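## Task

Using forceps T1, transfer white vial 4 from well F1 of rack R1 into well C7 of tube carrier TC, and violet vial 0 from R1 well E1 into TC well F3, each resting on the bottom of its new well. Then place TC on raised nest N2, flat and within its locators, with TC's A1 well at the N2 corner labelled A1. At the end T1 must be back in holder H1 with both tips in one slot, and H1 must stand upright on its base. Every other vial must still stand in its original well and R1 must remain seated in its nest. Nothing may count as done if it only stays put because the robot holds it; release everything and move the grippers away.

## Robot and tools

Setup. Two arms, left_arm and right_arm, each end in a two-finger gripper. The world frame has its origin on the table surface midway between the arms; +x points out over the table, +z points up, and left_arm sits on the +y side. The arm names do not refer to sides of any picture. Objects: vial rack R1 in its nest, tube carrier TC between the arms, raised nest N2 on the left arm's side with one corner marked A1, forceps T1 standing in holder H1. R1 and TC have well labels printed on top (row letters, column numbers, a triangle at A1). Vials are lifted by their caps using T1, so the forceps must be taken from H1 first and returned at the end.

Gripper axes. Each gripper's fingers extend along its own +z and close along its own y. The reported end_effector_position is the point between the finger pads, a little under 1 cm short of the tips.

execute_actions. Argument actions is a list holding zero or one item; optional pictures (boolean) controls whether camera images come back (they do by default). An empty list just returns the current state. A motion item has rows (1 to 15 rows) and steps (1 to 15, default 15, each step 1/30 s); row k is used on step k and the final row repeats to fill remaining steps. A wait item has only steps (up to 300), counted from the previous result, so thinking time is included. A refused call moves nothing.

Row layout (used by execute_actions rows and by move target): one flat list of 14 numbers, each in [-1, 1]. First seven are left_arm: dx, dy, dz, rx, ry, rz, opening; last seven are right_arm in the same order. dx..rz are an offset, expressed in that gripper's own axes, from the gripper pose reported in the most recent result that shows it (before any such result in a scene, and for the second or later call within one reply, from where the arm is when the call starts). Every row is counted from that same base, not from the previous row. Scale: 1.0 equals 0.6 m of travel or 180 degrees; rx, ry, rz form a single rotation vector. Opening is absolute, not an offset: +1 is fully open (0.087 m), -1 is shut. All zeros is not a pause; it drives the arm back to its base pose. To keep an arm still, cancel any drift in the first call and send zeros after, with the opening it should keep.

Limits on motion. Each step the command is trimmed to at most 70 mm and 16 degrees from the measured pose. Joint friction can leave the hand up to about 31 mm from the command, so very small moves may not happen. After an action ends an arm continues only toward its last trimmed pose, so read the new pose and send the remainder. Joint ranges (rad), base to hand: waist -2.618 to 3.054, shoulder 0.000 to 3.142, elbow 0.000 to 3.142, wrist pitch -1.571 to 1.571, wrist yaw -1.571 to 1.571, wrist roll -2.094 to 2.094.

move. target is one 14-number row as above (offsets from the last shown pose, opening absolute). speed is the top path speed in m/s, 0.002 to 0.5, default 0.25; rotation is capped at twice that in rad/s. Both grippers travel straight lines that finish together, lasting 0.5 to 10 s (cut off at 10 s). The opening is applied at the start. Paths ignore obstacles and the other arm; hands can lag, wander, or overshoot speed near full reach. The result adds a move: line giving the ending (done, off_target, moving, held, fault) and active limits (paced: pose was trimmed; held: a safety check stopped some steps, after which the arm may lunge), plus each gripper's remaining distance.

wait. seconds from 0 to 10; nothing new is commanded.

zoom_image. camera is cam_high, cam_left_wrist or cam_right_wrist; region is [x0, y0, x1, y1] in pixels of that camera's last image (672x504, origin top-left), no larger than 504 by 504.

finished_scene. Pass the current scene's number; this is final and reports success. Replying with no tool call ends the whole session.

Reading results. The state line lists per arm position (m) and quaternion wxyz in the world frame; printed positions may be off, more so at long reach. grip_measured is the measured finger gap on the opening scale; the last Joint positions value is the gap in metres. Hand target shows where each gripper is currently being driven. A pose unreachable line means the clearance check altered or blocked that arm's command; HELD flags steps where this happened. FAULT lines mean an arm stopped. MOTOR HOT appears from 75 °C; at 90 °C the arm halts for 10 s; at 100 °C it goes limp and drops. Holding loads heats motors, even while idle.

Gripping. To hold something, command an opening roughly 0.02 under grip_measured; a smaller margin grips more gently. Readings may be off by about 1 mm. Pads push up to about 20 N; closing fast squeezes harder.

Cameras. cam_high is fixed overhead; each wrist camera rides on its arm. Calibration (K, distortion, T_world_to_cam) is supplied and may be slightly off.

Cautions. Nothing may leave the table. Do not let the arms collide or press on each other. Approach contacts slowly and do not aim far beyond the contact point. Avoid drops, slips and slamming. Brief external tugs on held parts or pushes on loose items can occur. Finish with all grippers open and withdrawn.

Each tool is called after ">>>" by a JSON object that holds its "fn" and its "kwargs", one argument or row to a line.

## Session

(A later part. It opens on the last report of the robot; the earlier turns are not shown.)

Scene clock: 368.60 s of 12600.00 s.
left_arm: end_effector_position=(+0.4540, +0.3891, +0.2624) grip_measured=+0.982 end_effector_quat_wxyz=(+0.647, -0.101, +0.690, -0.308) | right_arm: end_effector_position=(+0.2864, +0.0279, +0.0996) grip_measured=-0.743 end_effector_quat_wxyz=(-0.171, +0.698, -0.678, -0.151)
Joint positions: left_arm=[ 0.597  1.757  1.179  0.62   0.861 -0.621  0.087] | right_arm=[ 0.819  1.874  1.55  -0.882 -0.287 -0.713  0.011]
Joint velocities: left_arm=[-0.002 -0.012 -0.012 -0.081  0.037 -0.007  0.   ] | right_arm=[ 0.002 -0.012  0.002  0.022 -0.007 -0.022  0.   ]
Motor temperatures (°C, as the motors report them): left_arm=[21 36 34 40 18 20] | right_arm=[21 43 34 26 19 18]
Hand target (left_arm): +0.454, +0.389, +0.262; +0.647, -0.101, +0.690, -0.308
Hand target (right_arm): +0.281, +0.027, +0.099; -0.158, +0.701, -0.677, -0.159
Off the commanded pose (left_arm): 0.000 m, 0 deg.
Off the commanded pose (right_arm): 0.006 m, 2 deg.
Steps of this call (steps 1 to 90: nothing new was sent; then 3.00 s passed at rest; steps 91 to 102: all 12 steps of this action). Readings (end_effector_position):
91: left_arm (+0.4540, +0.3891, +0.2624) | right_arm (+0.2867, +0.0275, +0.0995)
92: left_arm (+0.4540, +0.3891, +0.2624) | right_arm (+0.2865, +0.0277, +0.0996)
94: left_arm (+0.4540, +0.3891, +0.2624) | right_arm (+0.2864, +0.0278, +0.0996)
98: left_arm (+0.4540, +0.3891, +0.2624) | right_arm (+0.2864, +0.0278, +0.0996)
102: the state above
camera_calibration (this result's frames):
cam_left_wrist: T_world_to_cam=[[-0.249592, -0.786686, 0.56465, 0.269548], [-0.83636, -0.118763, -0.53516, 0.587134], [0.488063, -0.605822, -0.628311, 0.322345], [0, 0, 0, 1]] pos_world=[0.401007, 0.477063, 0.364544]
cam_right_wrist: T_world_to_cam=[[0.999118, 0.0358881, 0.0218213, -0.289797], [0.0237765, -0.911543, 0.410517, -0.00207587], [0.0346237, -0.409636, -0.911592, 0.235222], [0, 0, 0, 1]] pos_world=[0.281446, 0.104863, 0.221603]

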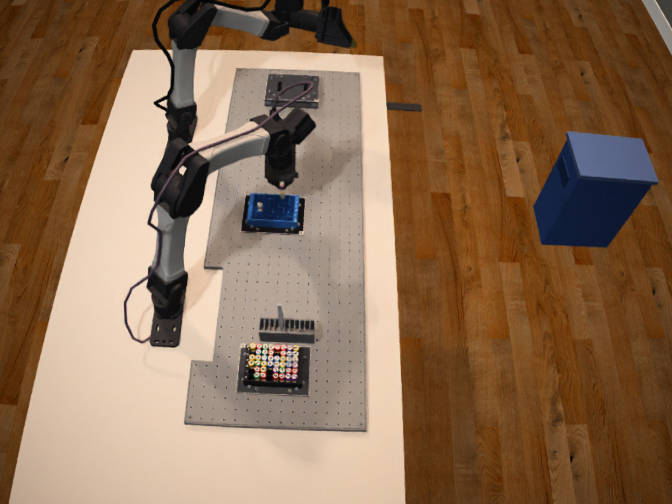

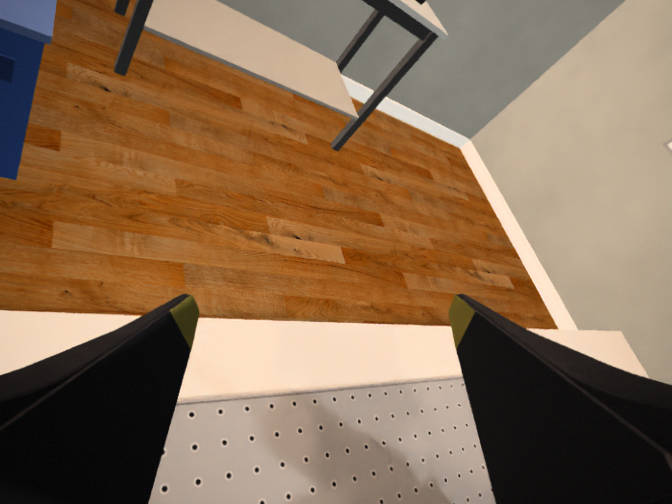

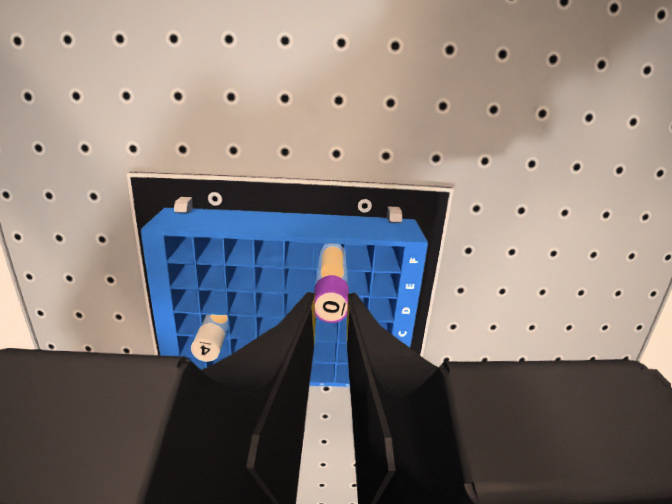

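>>> {"fn": "execute_actions", "kwargs": {
  "actions": [
    {"rows":[[0,0,0,0,0,0,1,-0.011,0.002,-0.014,0,-0.006,0,-0.753]],"steps":12}
  ]
}}

>>> {"fn": "zoom_image", "kwargs": {
  "camera": "cam_right_wrist",
  "region": [250,190,450,340]
}}

Scene clock: 389.17 s of 12600.00 s.
left_arm: end_effector_position=(+0.4540, +0.3891, +0.2624) grip_measured=+0.982 end_effector_quat_wxyz=(+0.647, -0.101, +0.690, -0.308) | right_arm: end_effector_position=(+0.2864, +0.0280, +0.1021) grip_measured=-0.743 end_effector_quat_wxyz=(-0.174, +0.698, -0.678, -0.152)
Joint positions: left_arm=[ 0.597  1.757  1.179  0.62   0.861 -0.621  0.087] | right_arm=[ 0.819  1.868  1.551 -0.882 -0.288 -0.713  0.011]
Joint velocities: left_arm=[-0.002  0.007 -0.007 -0.051 -0.037  0.022 -0.   ] | right_arm=[ 0.022 -0.012  0.012  0.007 -0.022 -0.022  0.   ]
Motor temperatures (°C, as the motors report them): left_arm=[21 36 34 40 18 20] | right_arm=[21 44 35 25 19 18]
Hand target (left_arm): +0.454, +0.389, +0.262; +0.647, -0.101, +0.690, -0.308
Hand target (right_arm): +0.285, +0.030, +0.110; -0.177, +0.697, -0.677, -0.158
Off the commanded pose (left_arm): 0.000 m, 0 deg.
Off the commanded pose (right_arm): 0.008 m, 1 deg.
Steps of this call (steps 1 to 90: nothing new was sent; then 17.17 s passed at rest; steps 91 to 102: all 12 steps of this action). Readings (end_effector_position):
91: left_arm (+0.4540, +0.3891, +0.2624) | right_arm (+0.2865, +0.0280, +0.1004)
92: left_arm (+0.4540, +0.3891, +0.2624) | right_arm (+0.2865, +0.0280, +0.1013)
94: left_arm (+0.4540, +0.3891, +0.2624) | right_arm (+0.2864, +0.0280, +0.1021)
98: left_arm (+0.4540, +0.3891, +0.2624) | right_arm (+0.2864, +0.0280, +0.1021)
102: the state above
camera_calibration (this result's frames):
cam_left_wrist: T_world_to_cam=[[-0.249592, -0.786686, 0.56465, 0.269548], [-0.83636, -0.118763, -0.53516, 0.587134], [0.488063, -0.605822, -0.628311, 0.322345], [0, 0, 0, 1]] pos_world=[0.401007, 0.477063, 0.364544]
cam_right_wrist: T_world_to_cam=[[0.999029, 0.0360514, 0.0253097, -0.290146], [0.0226705, -0.913462, 0.406293, -0.00213812], [0.0377669, -0.405325, -0.913392, 0.236674], [0, 0, 0, 1]] pos_world=[0.280974, 0.104437, 0.224388]

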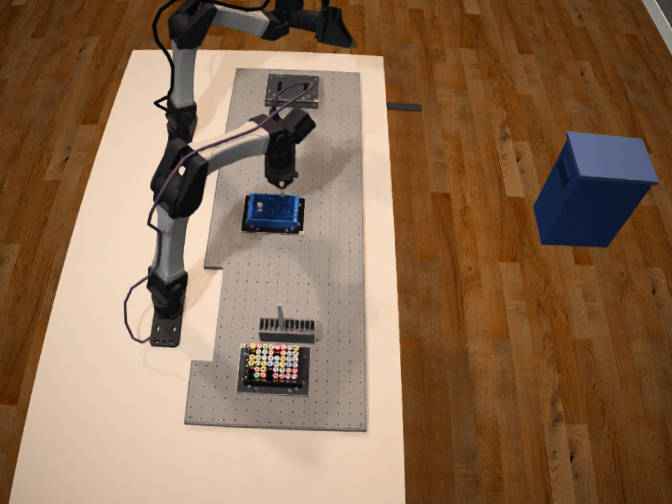

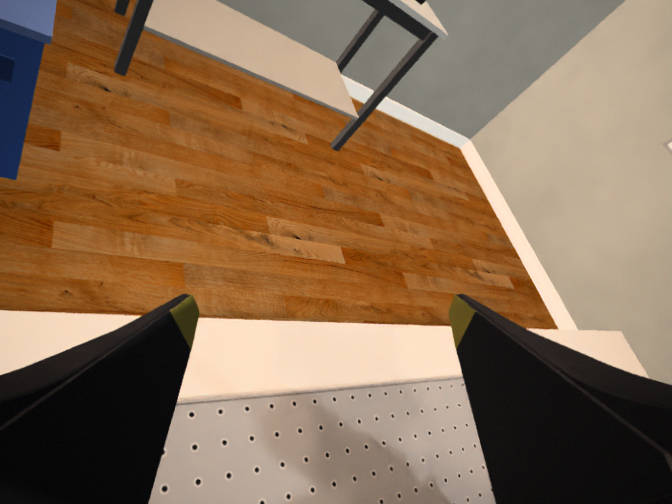

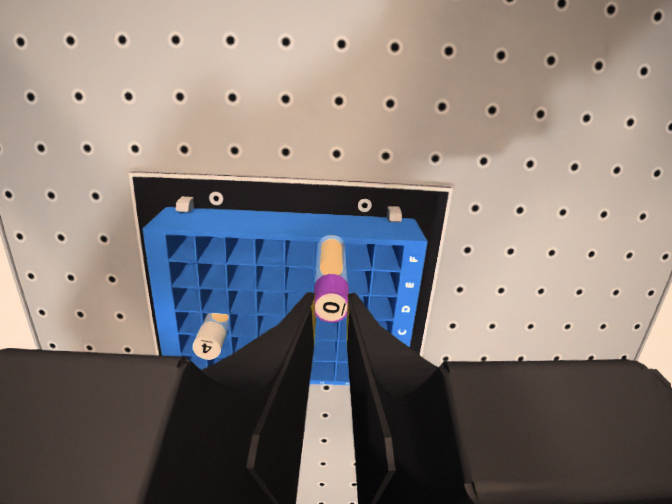

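Region (250, 190, 450, 340) of cam_right_wrist's 672x504 image, scaled by 2.520, with more detail than that image has; it fills the top 378 rows of this view, and the rest is white.

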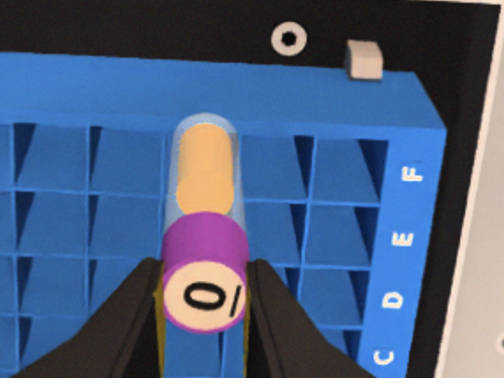

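Sprang back. Need −y 4 mm.

>>> {"fn": "execute_actions", "kwargs": {
  "actions": [
    {"rows":[[0,0,0,0,0,0,1,0.013,-0.003,0,0.003,0.014,0,-0.753]],"steps":12}
  ]
}}

>>> {"fn": "zoom_image", "kwargs": {
  "camera": "cam_right_wrist",
  "region": [250,190,450,340]
}}

Scene clock: 395.77 s of 12600.00 s.
left_arm: end_effector_position=(+0.4540, +0.3891, +0.2624) grip_measured=+0.982 end_effector_quat_wxyz=(+0.647, -0.101, +0.690, -0.308) | right_arm: end_effector_position=(+0.2880, +0.0242, +0.1011) grip_measured=-0.743 end_effector_quat_wxyz=(-0.171, +0.698, -0.681, -0.141)
Joint positions: left_arm=[ 0.597  1.757  1.179  0.62   0.861 -0.621  0.087] | right_arm=[ 0.819  1.868  1.551 -0.89  -0.266 -0.713  0.011]
Joint velocities: left_arm=[ 0.007 -0.007 -0.002  0.022 -0.007 -0.037 -0.001] | right_arm=[-0.012  0.002  0.002  0.022  0.081 -0.081  0.   ]
Motor temperatures (°C, as the motors report them): left_arm=[21 36 34 40 18 20] | right_arm=[21 44 36 25 19 18]
Hand target (left_arm): +0.454, +0.389, +0.262; +0.647, -0.101, +0.690, -0.308
Hand target (right_arm): +0.289, +0.021, +0.099; -0.163, +0.700, -0.682, -0.133
Off the commanded pose (left_arm): 0.000 m, 0 deg.
Off the commanded pose (right_arm): 0.004 m, 1 deg.
Steps of this call (steps 1 to 90: nothing new was sent; then 3.20 s passed at rest; steps 91 to 102: all 12 steps of this action). Readings (end_effector_position):
91: left_arm (+0.4540, +0.3891, +0.2624) | right_arm (+0.2866, +0.0276, +0.1019)
92: left_arm (+0.4540, +0.3891, +0.2624) | right_arm (+0.2870, +0.0269, +0.1018)
94: left_arm (+0.4540, +0.3891, +0.2624) | right_arm (+0.2874, +0.0257, +0.1015)
98: left_arm (+0.4540, +0.3891, +0.2624) | right_arm (+0.2878, +0.0246, +0.1012)
102: the state above
camera_calibration (this result's frames):
cam_left_wrist: T_world_to_cam=[[-0.249592, -0.786686, 0.56465, 0.269548], [-0.83636, -0.118763, -0.53516, 0.587134], [0.488063, -0.605822, -0.628311, 0.322345], [0, 0, 0, 1]] pos_world=[0.401007, 0.477063, 0.364544]
cam_right_wrist: T_world_to_cam=[[0.998987, 0.0288266, 0.0345602, -0.292426], [0.0114626, -0.905584, 0.424012, -0.00406604], [0.04352, -0.423186, -0.904997, 0.232156], [0, 0, 0, 1]] pos_world=[0.282073, 0.102992, 0.221931]

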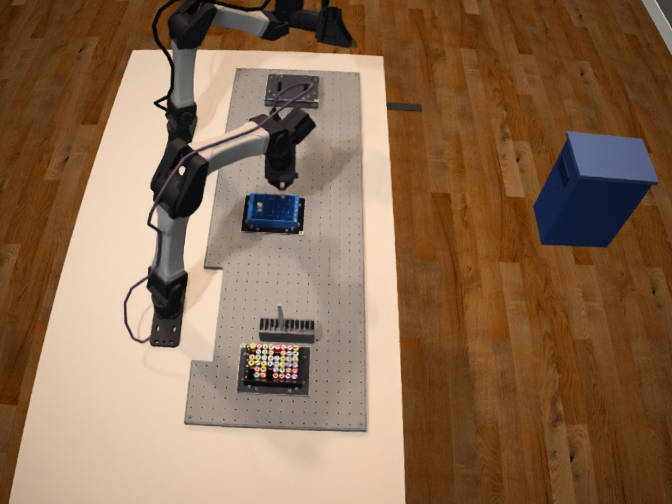

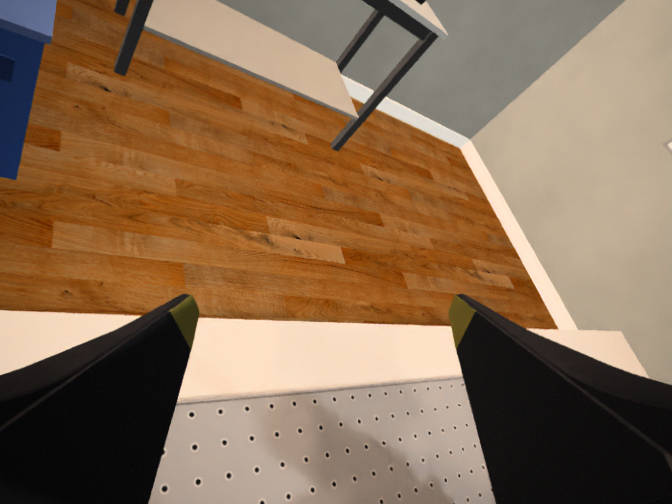

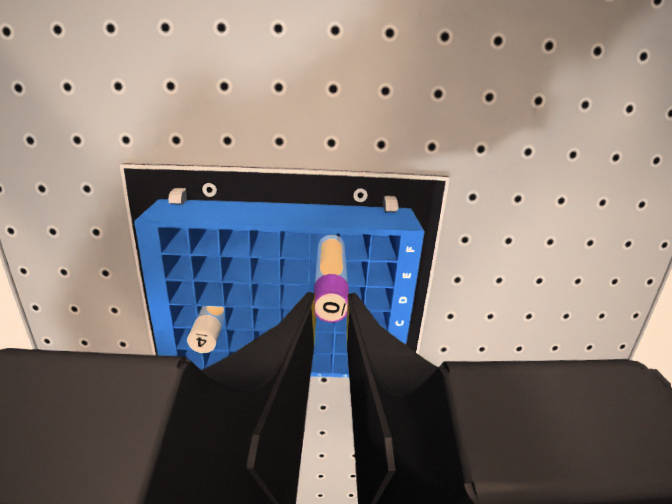

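Region (250, 190, 450, 340) of cam_right_wrist's 672x504 image, scaled by 2.520, with more detail than that image has; it fills the top 378 rows of this view, and the rest is white.

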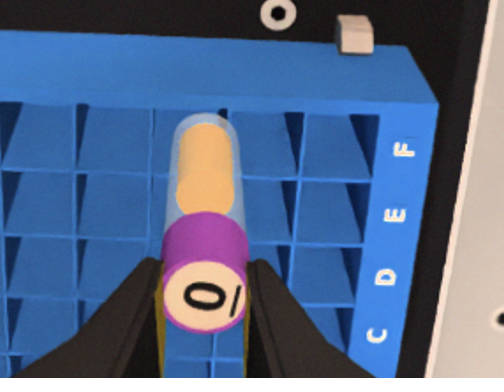

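>>> {"fn": "execute_actions", "kwargs": {
  "actions": [
    {"rows":[[0,0,0,0,0,0,1,0,0.009,0,-0.009,0,0,-0.753]],"steps":12}
  ]
}}

>>> {"fn": "zoom_image", "kwargs": {
  "camera": "cam_right_wrist",
  "region": [250,190,450,340]
}}

Scene clock: 400.40 s of 12600.00 s.
left_arm: end_effector_position=(+0.4540, +0.3891, +0.2624) grip_measured=+0.982 end_effector_quat_wxyz=(+0.647, -0.101, +0.690, -0.308) | right_arm: end_effector_position=(+0.2863, +0.0245, +0.1011) grip_measured=-0.743 end_effector_quat_wxyz=(-0.169, +0.698, -0.680, -0.145)
Joint positions: left_arm=[ 0.597  1.757  1.179  0.62   0.861 -0.621  0.087] | right_arm=[ 0.819  1.868  1.551 -0.894 -0.275 -0.713  0.011]
Joint velocities: left_arm=[ 0.007 -0.002 -0.022 -0.051 -0.051 -0.066  0.001] | right_arm=[ 0.012 -0.002 -0.007 -0.051 -0.007 -0.037 -0.001]
Motor temperatures (°C, as the motors report them): left_arm=[21 36 34 40 18 20] | right_arm=[21 44 36 25 19 18]
Hand target (left_arm): +0.454, +0.389, +0.262; +0.647, -0.101, +0.690, -0.308
Hand target (right_arm): +0.283, +0.024, +0.101; -0.161, +0.700, -0.679, -0.151
Off the commanded pose (left_arm): 0.000 m, 0 deg.
Off the commanded pose (right_arm): 0.004 m, 1 deg.
Steps of this call (steps 1 to 90: nothing new was sent; then 1.23 s passed at rest; steps 91 to 102: all 12 steps of this action). Readings (end_effector_position):
91: left_arm (+0.4540, +0.3891, +0.2624) | right_arm (+0.2879, +0.0241, +0.1011)
92: left_arm (+0.4540, +0.3891, +0.2624) | right_arm (+0.2876, +0.0242, +0.1011)
94: left_arm (+0.4540, +0.3891, +0.2624) | right_arm (+0.2871, +0.0243, +0.1011)
98: left_arm (+0.4540, +0.3891, +0.2624) | right_arm (+0.2865, +0.0244, +0.1011)
102: the state above
camera_calibration (this result's frames):
cam_left_wrist: T_world_to_cam=[[-0.249592, -0.786686, 0.56465, 0.269548], [-0.83636, -0.118763, -0.53516, 0.587134], [0.488063, -0.605822, -0.628311, 0.322345], [0, 0, 0, 1]] pos_world=[0.401007, 0.477063, 0.364544]
cam_right_wrist: T_world_to_cam=[[0.999152, 0.0317186, 0.0262678, -0.289946], [0.0176943, -0.90658, 0.421664, -0.00530769], [0.0371884, -0.420841, -0.906372, 0.234178], [0, 0, 0, 1]] pos_world=[0.281086, 0.102937, 0.222107]

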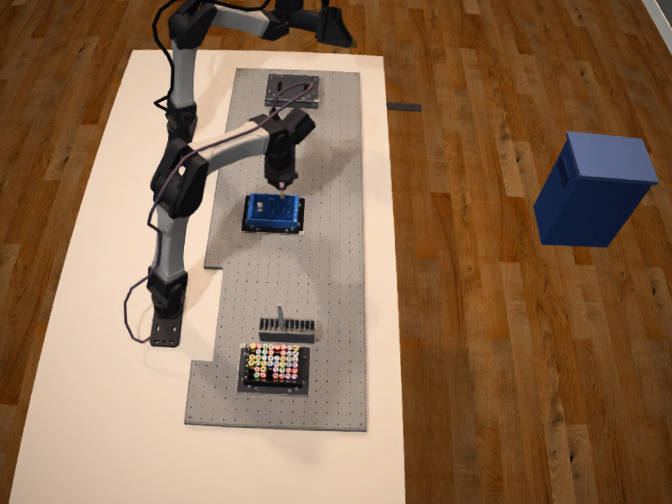

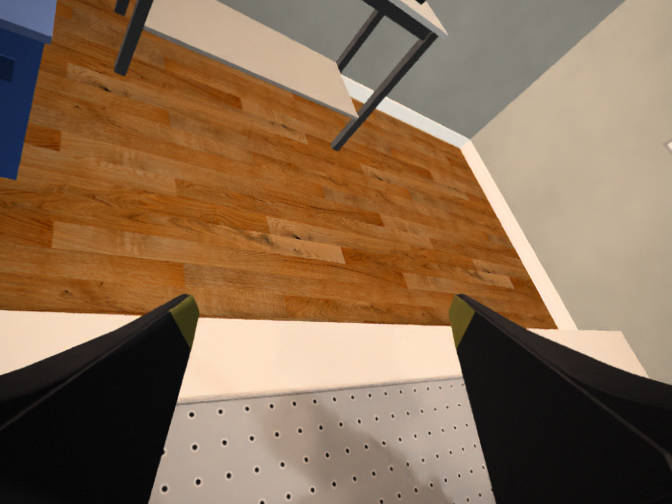

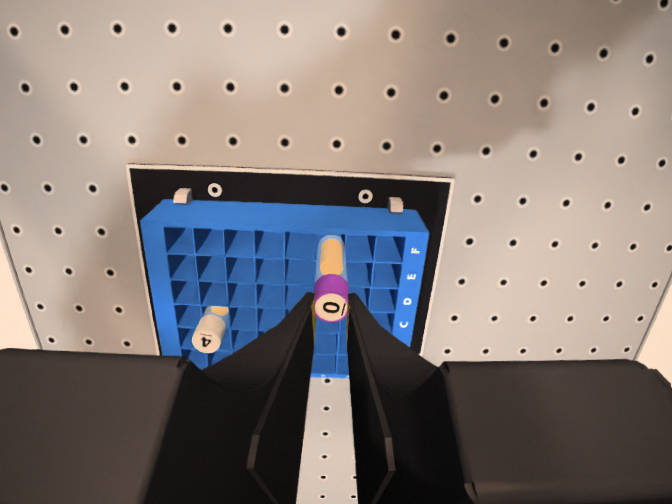

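Region (250, 190, 450, 340) of cam_right_wrist's 672x504 image, scaled by 2.520, with more detail than that image has; it fills the top 378 rows of this view, and the rest is white.

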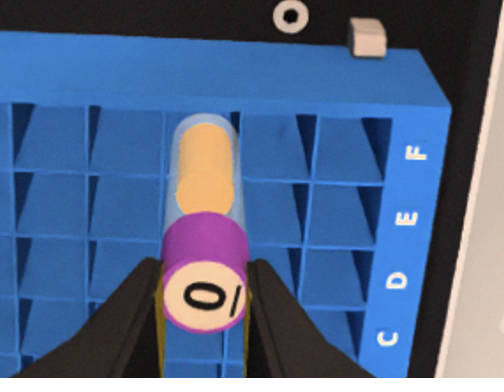

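>>> {"fn": "move", "kwargs": {
  "target": [0,0,0,0,0,0,1,0.017,0.002,0.034,-0.012,0.014,0.006,-0.753],
  "speed": 0.03
}}

Scene clock: 408.07 s of 12600.00 s.
left_arm: end_effector_position=(+0.4540, +0.3891, +0.2624) grip_measured=+0.982 end_effector_quat_wxyz=(+0.647, -0.101, +0.690, -0.308) | right_arm: end_effector_position=(+0.2858, +0.0241, +0.0836) grip_measured=-0.743 end_effector_quat_wxyz=(-0.147, +0.699, -0.685, -0.145)
Joint positions: left_arm=[ 0.597  1.757  1.179  0.62   0.861 -0.621  0.087] | right_arm=[ 0.819  1.914  1.551 -0.892 -0.275 -0.713  0.011]
Joint velocities: left_arm=[-0.002 -0.002 -0.022 -0.022 -0.007 -0.037 -0.001] | right_arm=[ 0.017 -0.012  0.002 -0.081  0.037 -0.022  0.   ]
Motor temperatures (°C, as the motors report them): left_arm=[21 36 34 41 18 20] | right_arm=[21 44 36 25 19 18]
Hand target (left_arm): +0.454, +0.389, +0.262; +0.647, -0.101, +0.690, -0.308
Hand target (right_arm): +0.286, +0.024, +0.078; -0.139, +0.698, -0.688, -0.144
Off the commanded pose (left_arm): 0.000 m, 0 deg.
Off the commanded pose (right_arm): 0.005 m, 1 deg.
After step 90, 3.37 s passed at rest.
move: done
camera_calibration (this result's frames):
cam_left_wrist: T_world_to_cam=[[-0.249592, -0.786686, 0.56465, 0.269548], [-0.83636, -0.118763, -0.53516, 0.587134], [0.488063, -0.605822, -0.628311, 0.322345], [0, 0, 0, 1]] pos_world=[0.401007, 0.477063, 0.364544]
cam_right_wrist: T_world_to_cam=[[0.999466, 0.032315, -0.00477959, -0.286489], [0.0310116, -0.892638, 0.449706, -0.00472686], [0.0102658, -0.449614, -0.893164, 0.225489], [0, 0, 0, 1]] pos_world=[0.284168, 0.106421, 0.202155]

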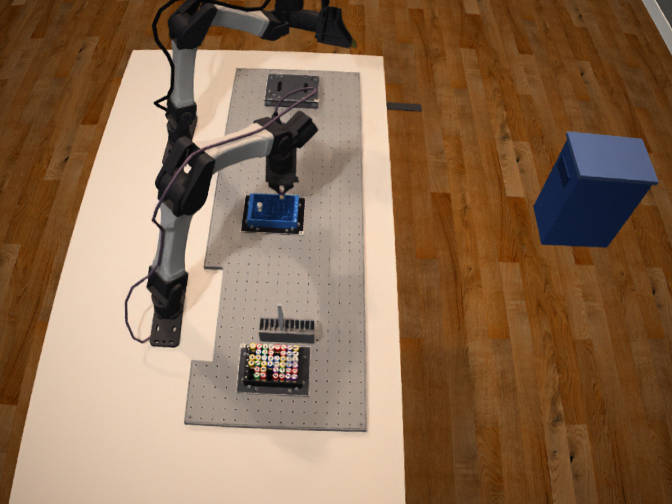

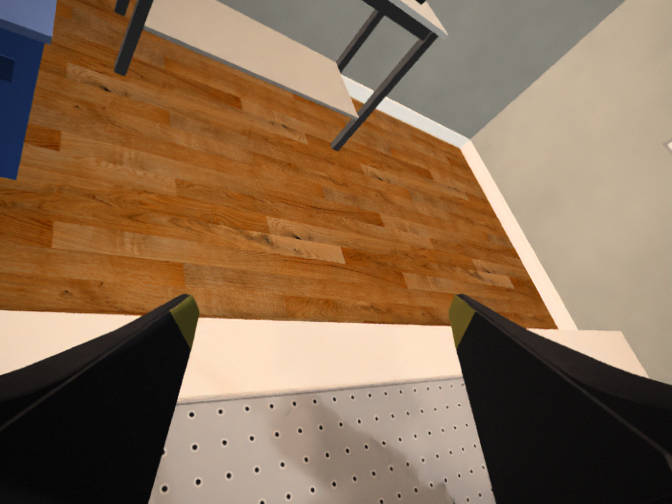

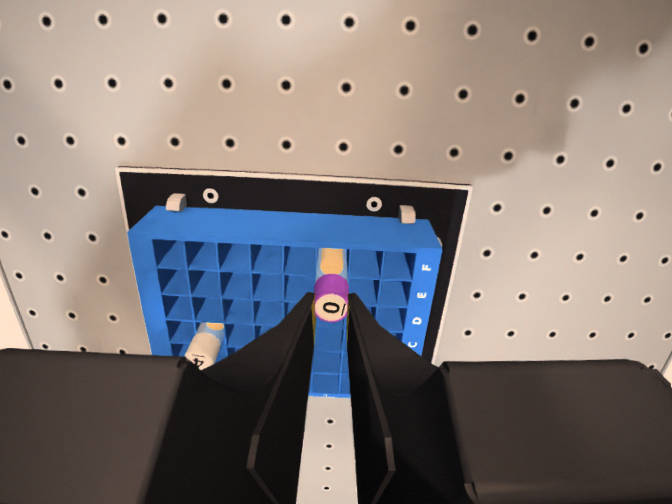

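>>> {"fn": "move", "kwargs": {
  "target": [0,0,0,0,0,0,1,0.009,0,0.021,-0.007,0.008,0.003,-0.753],
  "speed": 0.03
}}

>>> {"fn": "execute_actions", "kwargs": {
  "actions": [
    {"rows":[[0,0,0,0,0,0,1,0,0,0,0,0,0,-0.6]],"steps":10}
  ],
  "pictures": false
}}

>>> {"fn": "move", "kwargs": {
  "target": [0,0,0,0,0,0,1,-0.03,0,-0.1,0,0,0,-0.6],
  "speed": 0.15
}}

>>> {"fn": "move", "kwargs": {
  "target": [0.079,0.048,-0.298,-0.197,0.404,0.101,1,0.3,0.2,-0.3,0.13,0,0.3,-0.6],
  "speed": 0.3
}}

Scene clock: 423.70 s of 12600.00 s.
left_arm: end_effector_position=(+0.4540, +0.3891, +0.2624) grip_measured=+0.982 end_effector_quat_wxyz=(+0.647, -0.101, +0.690, -0.308) | right_arm: end_effector_position=(+0.2863, +0.0247, +0.0752) grip_measured=-0.743 end_effector_quat_wxyz=(-0.139, +0.699, -0.687, -0.144)
Joint positions: left_arm=[ 0.597  1.757  1.179  0.62   0.861 -0.621  0.087] | right_arm=[ 0.819  1.936  1.551 -0.886 -0.275 -0.713  0.011]
Joint velocities: left_arm=[-0.002 -0.007 -0.007 -0.066 -0.022  0.081  0.   ] | right_arm=[ 0.002 -0.012 -0.007  0.11  -0.007  0.022 -0.001]
Motor temperatures (°C, as the motors report them): left_arm=[21 36 34 41 18 20] | right_arm=[21 44 36 25 19 18]
Hand target (left_arm): +0.454, +0.389, +0.262; +0.647, -0.101, +0.690, -0.308
Hand target (right_arm): +0.286, +0.024, +0.070; -0.131, +0.699, -0.689, -0.144
Off the commanded pose (left_arm): 0.000 m, 0 deg.
Off the commanded pose (right_arm): 0.005 m, 1 deg.
After step 90, 11.77 s passed at rest.
move: done
camera_calibration (this result's frames):
cam_left_wrist: T_world_to_cam=[[-0.249592, -0.786686, 0.56465, 0.269548], [-0.83636, -0.118763, -0.53516, 0.587134], [0.488063, -0.605822, -0.628311, 0.322345], [0, 0, 0, 1]] pos_world=[0.401007, 0.477063, 0.364544]
cam_right_wrist: T_world_to_cam=[[0.999351, 0.0321877, -0.0161977, -0.286155], [0.0360308, -0.887116, 0.460138, -0.00281237], [0.000441563, -0.460423, -0.8877, 0.220864], [0, 0, 0, 1]] pos_world=[0.285973, 0.108407, 0.19272]

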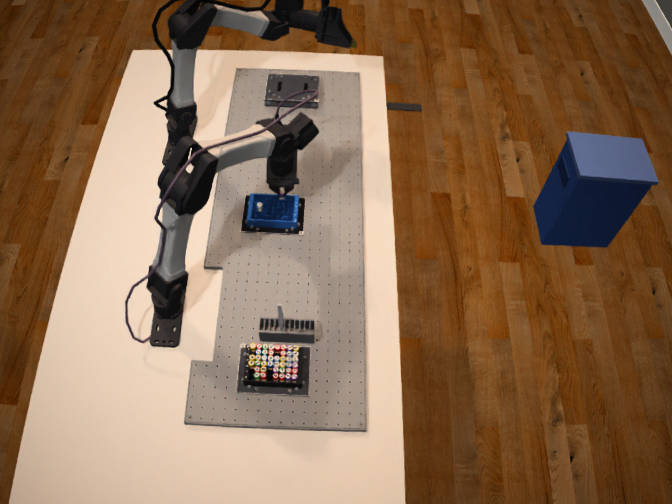

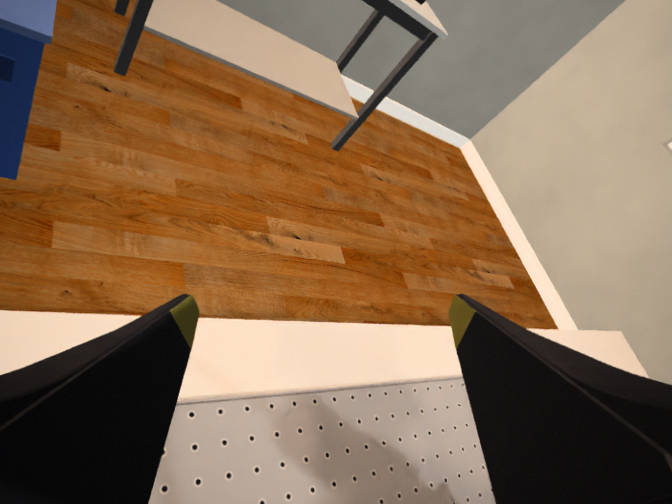

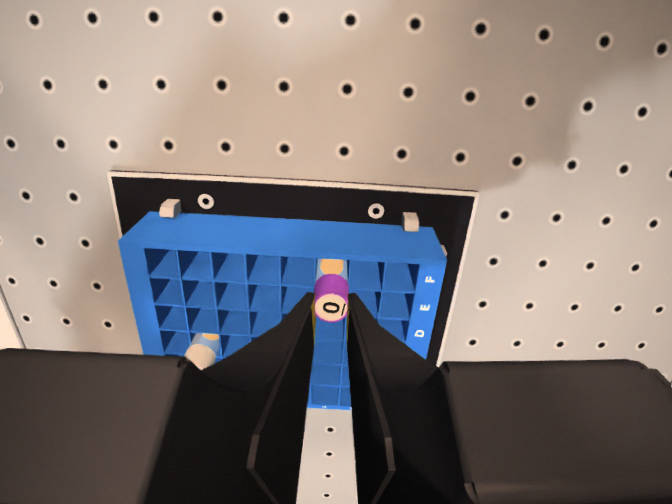

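Scene clock: 424.03 s of 12600.00 s.
left_arm: end_effector_position=(+0.4540, +0.3891, +0.2624) grip_measured=+0.982 end_effector_quat_wxyz=(+0.647, -0.101, +0.690, -0.308) | right_arm: end_effector_position=(+0.2863, +0.0247, +0.0752) grip_measured=-0.600 end_effector_quat_wxyz=(-0.139, +0.699, -0.687, -0.144)
Joint positions: left_arm=[ 0.597  1.757  1.179  0.62   0.861 -0.621  0.087] | right_arm=[ 0.819  1.936  1.551 -0.886 -0.275 -0.713  0.017]
Joint velocities: left_arm=[-0.017 -0.002 -0.012  0.081 -0.007 -0.022  0.   ] | right_arm=[-0.002  0.007 -0.007  0.007  0.007 -0.051  0.001]
Motor temperatures (°C, as the motors report them): left_arm=[21 36 34 41 18 20] | right_arm=[21 44 36 25 19 18]
Hand target (left_arm): +0.454, +0.389, +0.262; +0.647, -0.101, +0.690, -0.308
Hand target (right_arm): +0.286, +0.025, +0.075; -0.139, +0.699, -0.687, -0.144
Off the commanded pose (left_arm): 0.000 m, 0 deg.
Off the commanded pose (right_arm): 0.000 m, 0 deg.
Steps of this call (steps 1 to 10: all 10 steps of this action). Readings (end_effector_position):
1: left_arm (+0.4540, +0.3891, +0.2624) | right_arm (+0.2863, +0.0247, +0.0752)
2: left_arm (+0.4540, +0.3891, +0.2624) | right_arm (+0.2863, +0.0247, +0.0752)
4: left_arm (+0.4540, +0.3891, +0.2624) | right_arm (+0.2863, +0.0247, +0.0752)
8: left_arm (+0.4540, +0.3891, +0.2624) | right_arm (+0.2863, +0.0247, +0.0752)
10: the state above

Scene clock: 425.33 s of 12600.00 s.
left_arm: end_effector_position=(+0.4540, +0.3891, +0.2624) grip_measured=+0.982 end_effector_quat_wxyz=(+0.647, -0.101, +0.690, -0.308) | right_arm: end_effector_position=(+0.2839, +0.0219, +0.1342) grip_measured=-0.600 end_effector_quat_wxyz=(-0.141, +0.700, -0.685, -0.144)
Joint positions: left_arm=[ 0.597  1.757  1.179  0.62   0.861 -0.621  0.087] | right_arm=[ 0.819  1.911  1.752 -1.109 -0.275 -0.717  0.017]
Joint velocities: left_arm=[-0.017 -0.007 -0.007  0.022  0.007 -0.022 -0.001] | right_arm=[-0.002 -0.007  0.012  0.066 -0.007  0.007  0.   ]
Motor temperatures (°C, as the motors report them): left_arm=[21 36 34 41 18 20] | right_arm=[21 44 36 25 19 18]
Hand target (left_arm): +0.454, +0.389, +0.262; +0.647, -0.101, +0.690, -0.308
Hand target (right_arm): +0.287, +0.019, +0.137; -0.140, +0.699, -0.687, -0.144
Off the commanded pose (left_arm): 0.000 m, 0 deg.
Off the commanded pose (right_arm): 0.006 m, 0 deg.
move: done
camera_calibration (this result's frames):
cam_left_wrist: T_world_to_cam=[[-0.249592, -0.786686, 0.56465, 0.269548], [-0.83636, -0.118763, -0.53516, 0.587134], [0.488063, -0.605822, -0.628311, 0.322345], [0, 0, 0, 1]] pos_world=[0.401007, 0.477063, 0.364544]
cam_right_wrist: T_world_to_cam=[[0.999265, 0.0360672, -0.0129487, -0.283267], [0.0379871, -0.88777, 0.458717, -0.0327155], [0.00504921, -0.458872, -0.888488, 0.270802], [0, 0, 0, 1]] pos_world=[0.282934, 0.105437, 0.251944]

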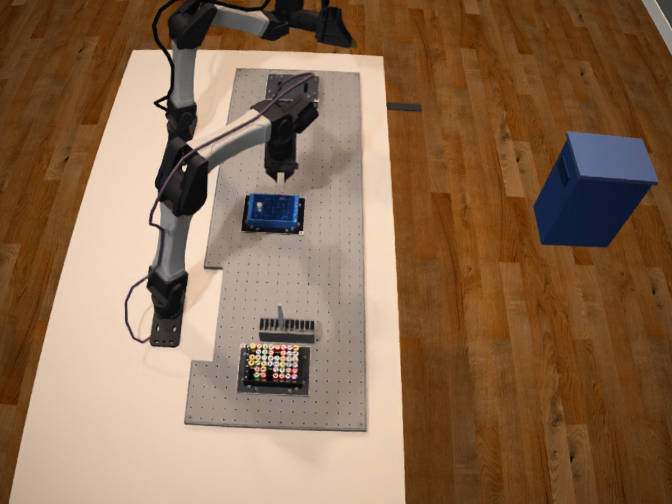

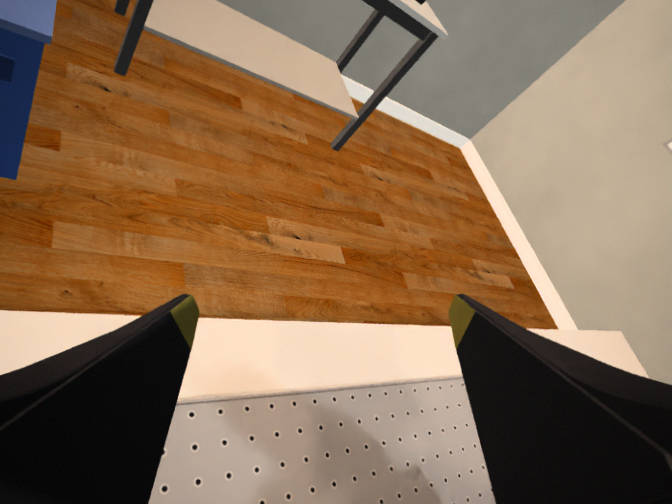

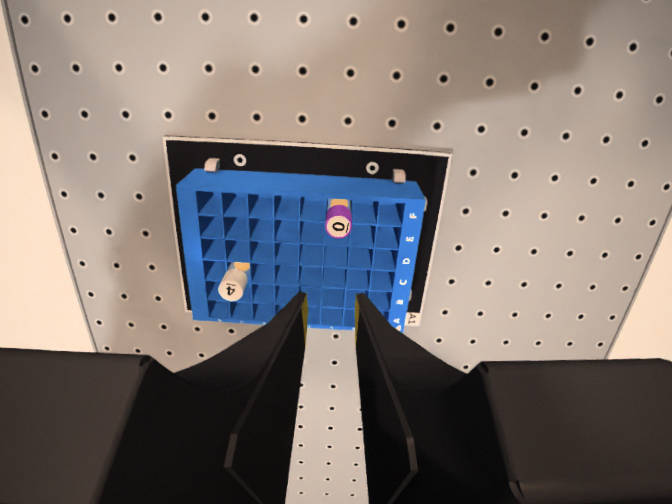

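Scene clock: 428.33 s of 12600.00 s.
left_arm: end_effector_position=(+0.2862, +0.4445, +0.2081) grip_measured=+0.982 end_effector_quat_wxyz=(+0.119, +0.025, +0.993, +0.006) | right_arm: end_effector_position=(+0.1756, -0.2106, +0.2293) grip_measured=-0.600 end_effector_quat_wxyz=(+0.199, -0.282, +0.936, +0.061)
Joint positions: left_arm=[ 0.556  1.948  2.124 -1.536  0.113  0.562  0.087] | right_arm=[ 0.464  1.054  1.36  -1.46  -0.046 -0.098  0.017]
Joint velocities: left_arm=[ 0.007  0.002 -0.007 -0.037 -0.066 -0.037  0.001] | right_arm=[-0.017 -0.002 -0.002 -0.007 -0.022 -0.007  0.001]
Motor temperatures (°C, as the motors report them): left_arm=[21 36 34 40 18 20] | right_arm=[21 44 36 26 19 18]
Hand target (left_arm): +0.285, +0.441, +0.203; +0.102, +0.032, +0.994, +0.001
Hand target (right_arm): +0.173, -0.216, +0.231; +0.199, -0.274, +0.939, +0.055
Off the commanded pose (left_arm): 0.009 m, 2 deg.
Off the commanded pose (right_arm): 0.009 m, 1 deg.
joint sent to its limit (left arm) — the command would take joint 4 (wrist pitch) past its lower limit, so that joint was sent only as far as its limit.
move: done
camera_calibration (this result's frames):
cam_left_wrist: T_world_to_cam=[[-0.0373653, -0.999019, -0.0237593, 0.458024], [-0.793362, 0.0152002, 0.608561, 0.114479], [-0.607603, 0.0415888, -0.793152, 0.463774], [0, 0, 0, 1]] pos_world=[0.389728, 0.436547, 0.309058]
cam_right_wrist: T_world_to_cam=[[0.565136, -0.824873, -0.0143536, -0.270112], [-0.73463, -0.511073, 0.446232, -0.0607694], [-0.375421, -0.241637, -0.894802, 0.363084], [0, 0, 0, 1]] pos_world=[0.244316, -0.166131, 0.348128]

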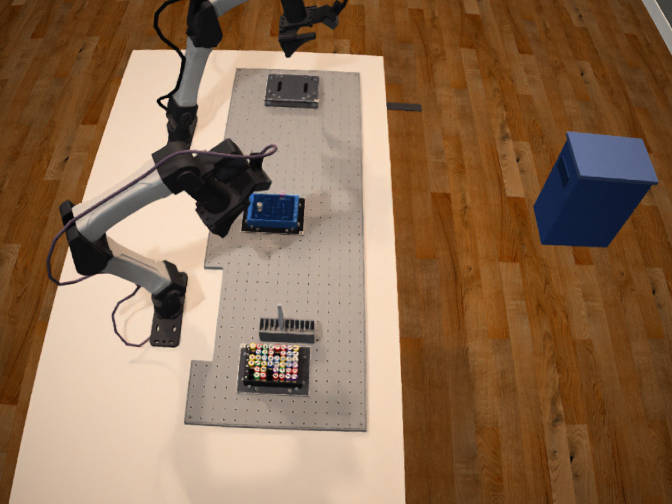

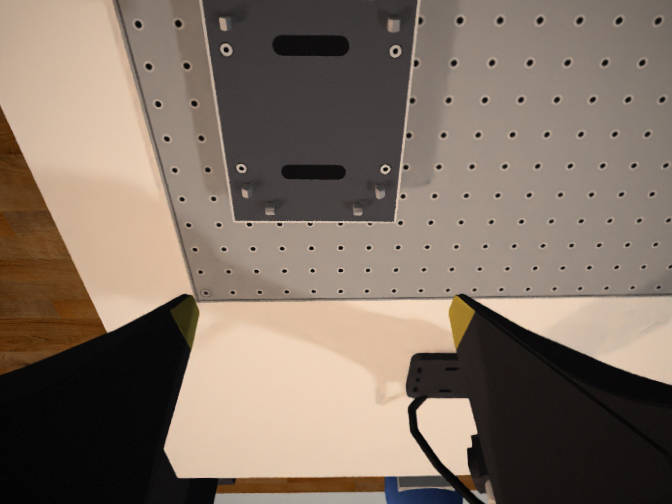

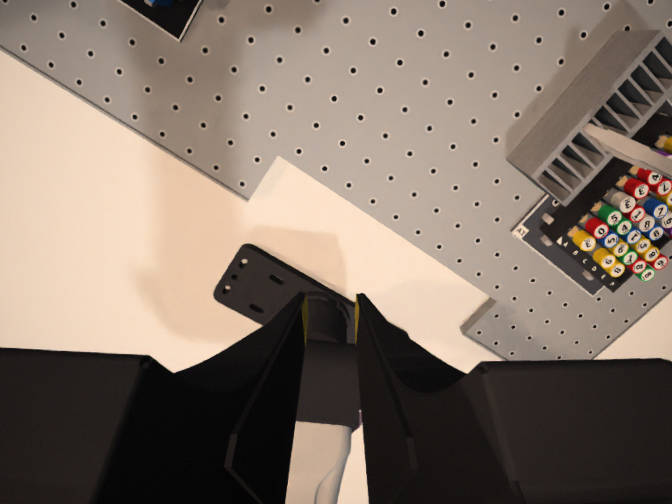

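>>> {"fn": "move", "kwargs": {
  "target": [0.031,-0.77,0.15,0.005,0.01,0,1,0.08,-0.1,-0.02,0.04,0,0.1,-0.6],
  "speed": 0.3
}}

Scene clock: 436.63 s of 12600.00 s.
left_arm: end_effector_position=(+0.2732, -0.0202, +0.1123) grip_measured=+0.982 end_effector_quat_wxyz=(+0.112, +0.032, +0.993, -0.007) | right_arm: end_effector_position=(+0.1786, -0.2892, +0.2281) grip_measured=-0.600 end_effector_quat_wxyz=(+0.220, -0.121, +0.968, +0.023)
Joint positions: left_arm=[-0.708  2.078  1.922 -1.233 -0.135 -0.666  0.087] | right_arm=[-0.062  0.976  1.322 -1.485 -0.118 -0.272  0.017]
Joint velocities: left_arm=[-0.017  0.012  0.012  0.051 -0.022 -0.022 -0.   ] | right_arm=[-0.027 -0.012  0.012  0.022  0.007 -0.051  0.   ]
Motor temperatures (°C, as the motors report them): left_arm=[21 36 34 38 18 20] | right_arm=[21 41 36 26 19 18]
Hand target (left_arm): +0.275, -0.018, +0.111; +0.109, +0.027, +0.994, +0.002
Hand target (right_arm): +0.170, -0.289, +0.222; +0.208, -0.120, +0.970, +0.029
Off the commanded pose (left_arm): 0.009 m, 1 deg.
Off the commanded pose (right_arm): 0.013 m, 2 deg.
After step 90, 3.10 s passed at rest.
move: off_target (right_arm)
camera_calibration (this result's frames):
cam_left_wrist: T_world_to_cam=[[-0.0528606, -0.9986, 0.00196523, -0.0076773], [-0.784602, 0.0427499, 0.618524, 0.166536], [-0.617743, 0.0311537, -0.785763, 0.401006], [0, 0, 0, 1]] pos_world=[0.377977, -0.0272788, 0.212105]
cam_right_wrist: T_world_to_cam=[[0.259001, -0.965874, -0.0022716, -0.325572], [-0.875271, -0.235699, 0.422312, 0.0119983], [-0.408436, -0.107391, -0.906448, 0.391573], [0, 0, 0, 1]] pos_world=[0.254758, -0.269582, 0.349133]

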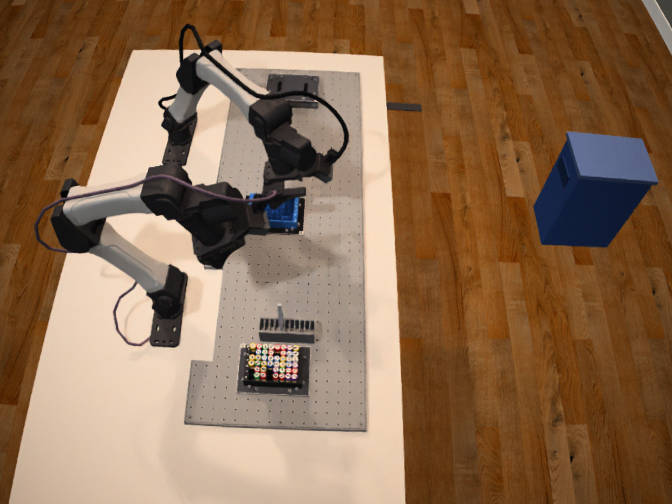

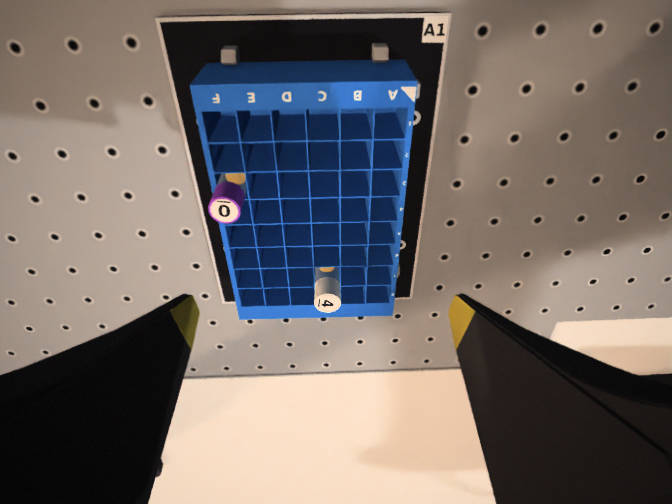

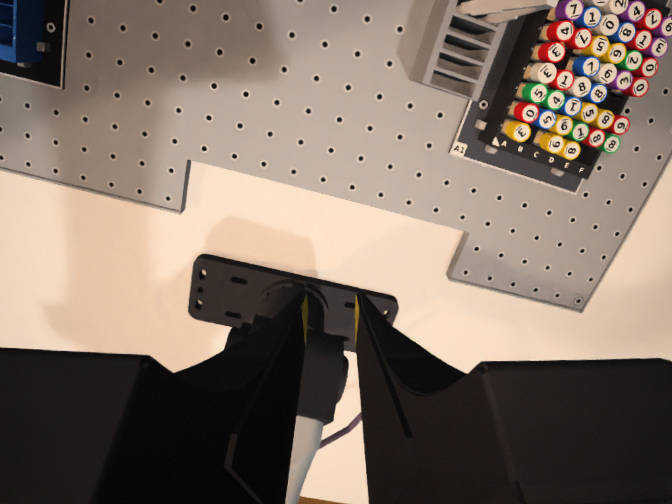

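>>> {"fn": "move", "kwargs": {
  "target": [0.033,0.018,0.08,-0.004,0.006,-0.008,1,0,0,0,0,0,0,-0.6],
  "speed": 0.08
}}

Scene clock: 451.57 s of 12600.00 s.
left_arm: end_effector_position=(+0.2644, -0.0126, +0.0647) grip_measured=+0.982 end_effector_quat_wxyz=(+0.104, +0.025, +0.994, -0.000) | right_arm: end_effector_position=(+0.1785, -0.2891, +0.2281) grip_measured=-0.600 end_effector_quat_wxyz=(+0.220, -0.122, +0.968, +0.023)
Joint positions: left_arm=[-0.708  2.055  1.699 -1.056 -0.136 -0.681  0.087] | right_arm=[-0.062  0.976  1.322 -1.485 -0.118 -0.273  0.017]
Joint velocities: left_arm=[ 0.007  0.002 -0.002  0.066  0.066  0.007 -0.   ] | right_arm=[ 0.017 -0.002 -0.012 -0.066  0.022  0.081 -0.   ]
Motor temperatures (°C, as the motors report them): left_arm=[21 37 35 36 18 20] | right_arm=[21 38 34 26 19 18]
Hand target (left_arm): +0.264, -0.009, +0.061; +0.103, +0.019, +0.995, -0.002
Hand target (right_arm): +0.179, -0.289, +0.228; +0.220, -0.121, +0.968, +0.023
Off the commanded pose (left_arm): 0.005 m, 1 deg.
Off the commanded pose (right_arm): 0.000 m, 0 deg.
After step 90, 10.70 s passed at rest.
move: done
camera_calibration (this result's frames):
cam_left_wrist: T_world_to_cam=[[-0.0382223, -0.999215, -0.0103704, -0.00350381], [-0.774883, 0.0230851, 0.631683, 0.185155], [-0.630948, 0.0321802, -0.775158, 0.360743], [0, 0, 0, 1]] pos_world=[0.370949, -0.0193841, 0.162637]
cam_right_wrist: T_world_to_cam=[[0.259973, -0.965612, -0.00271875, -0.325443], [-0.874917, -0.236745, 0.422459, 0.0115613], [-0.408575, -0.107449, -0.906378, 0.391526], [0, 0, 0, 1]] pos_world=[0.254689, -0.269445, 0.349101]

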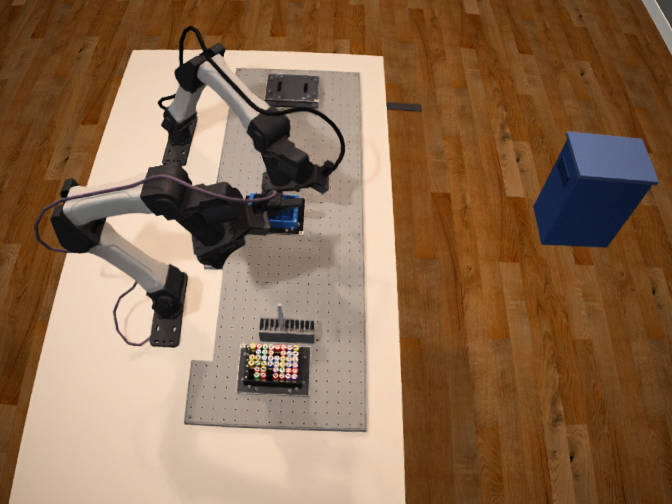

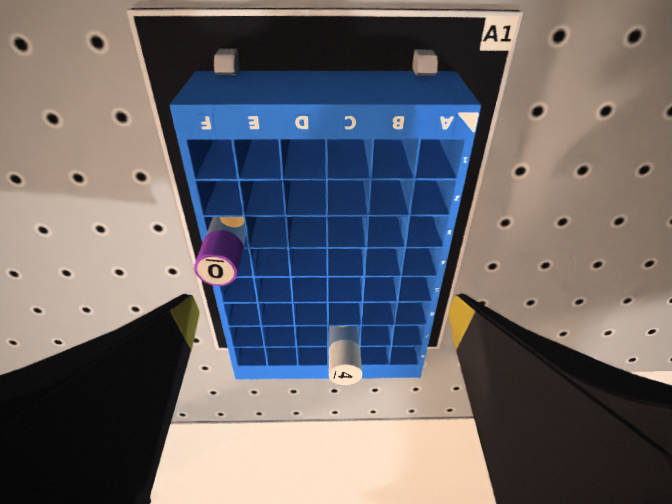

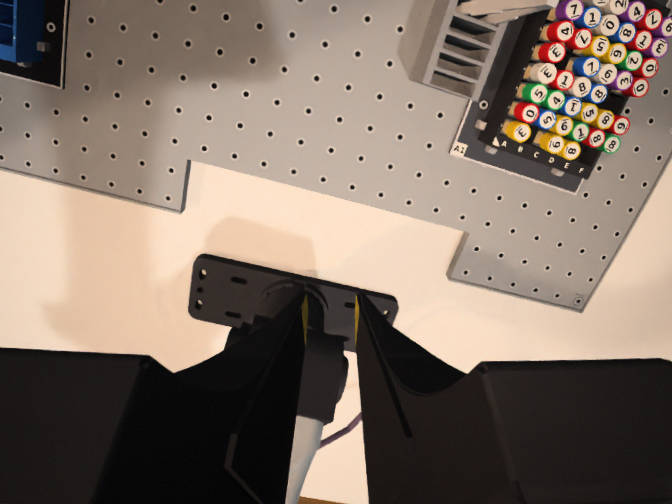

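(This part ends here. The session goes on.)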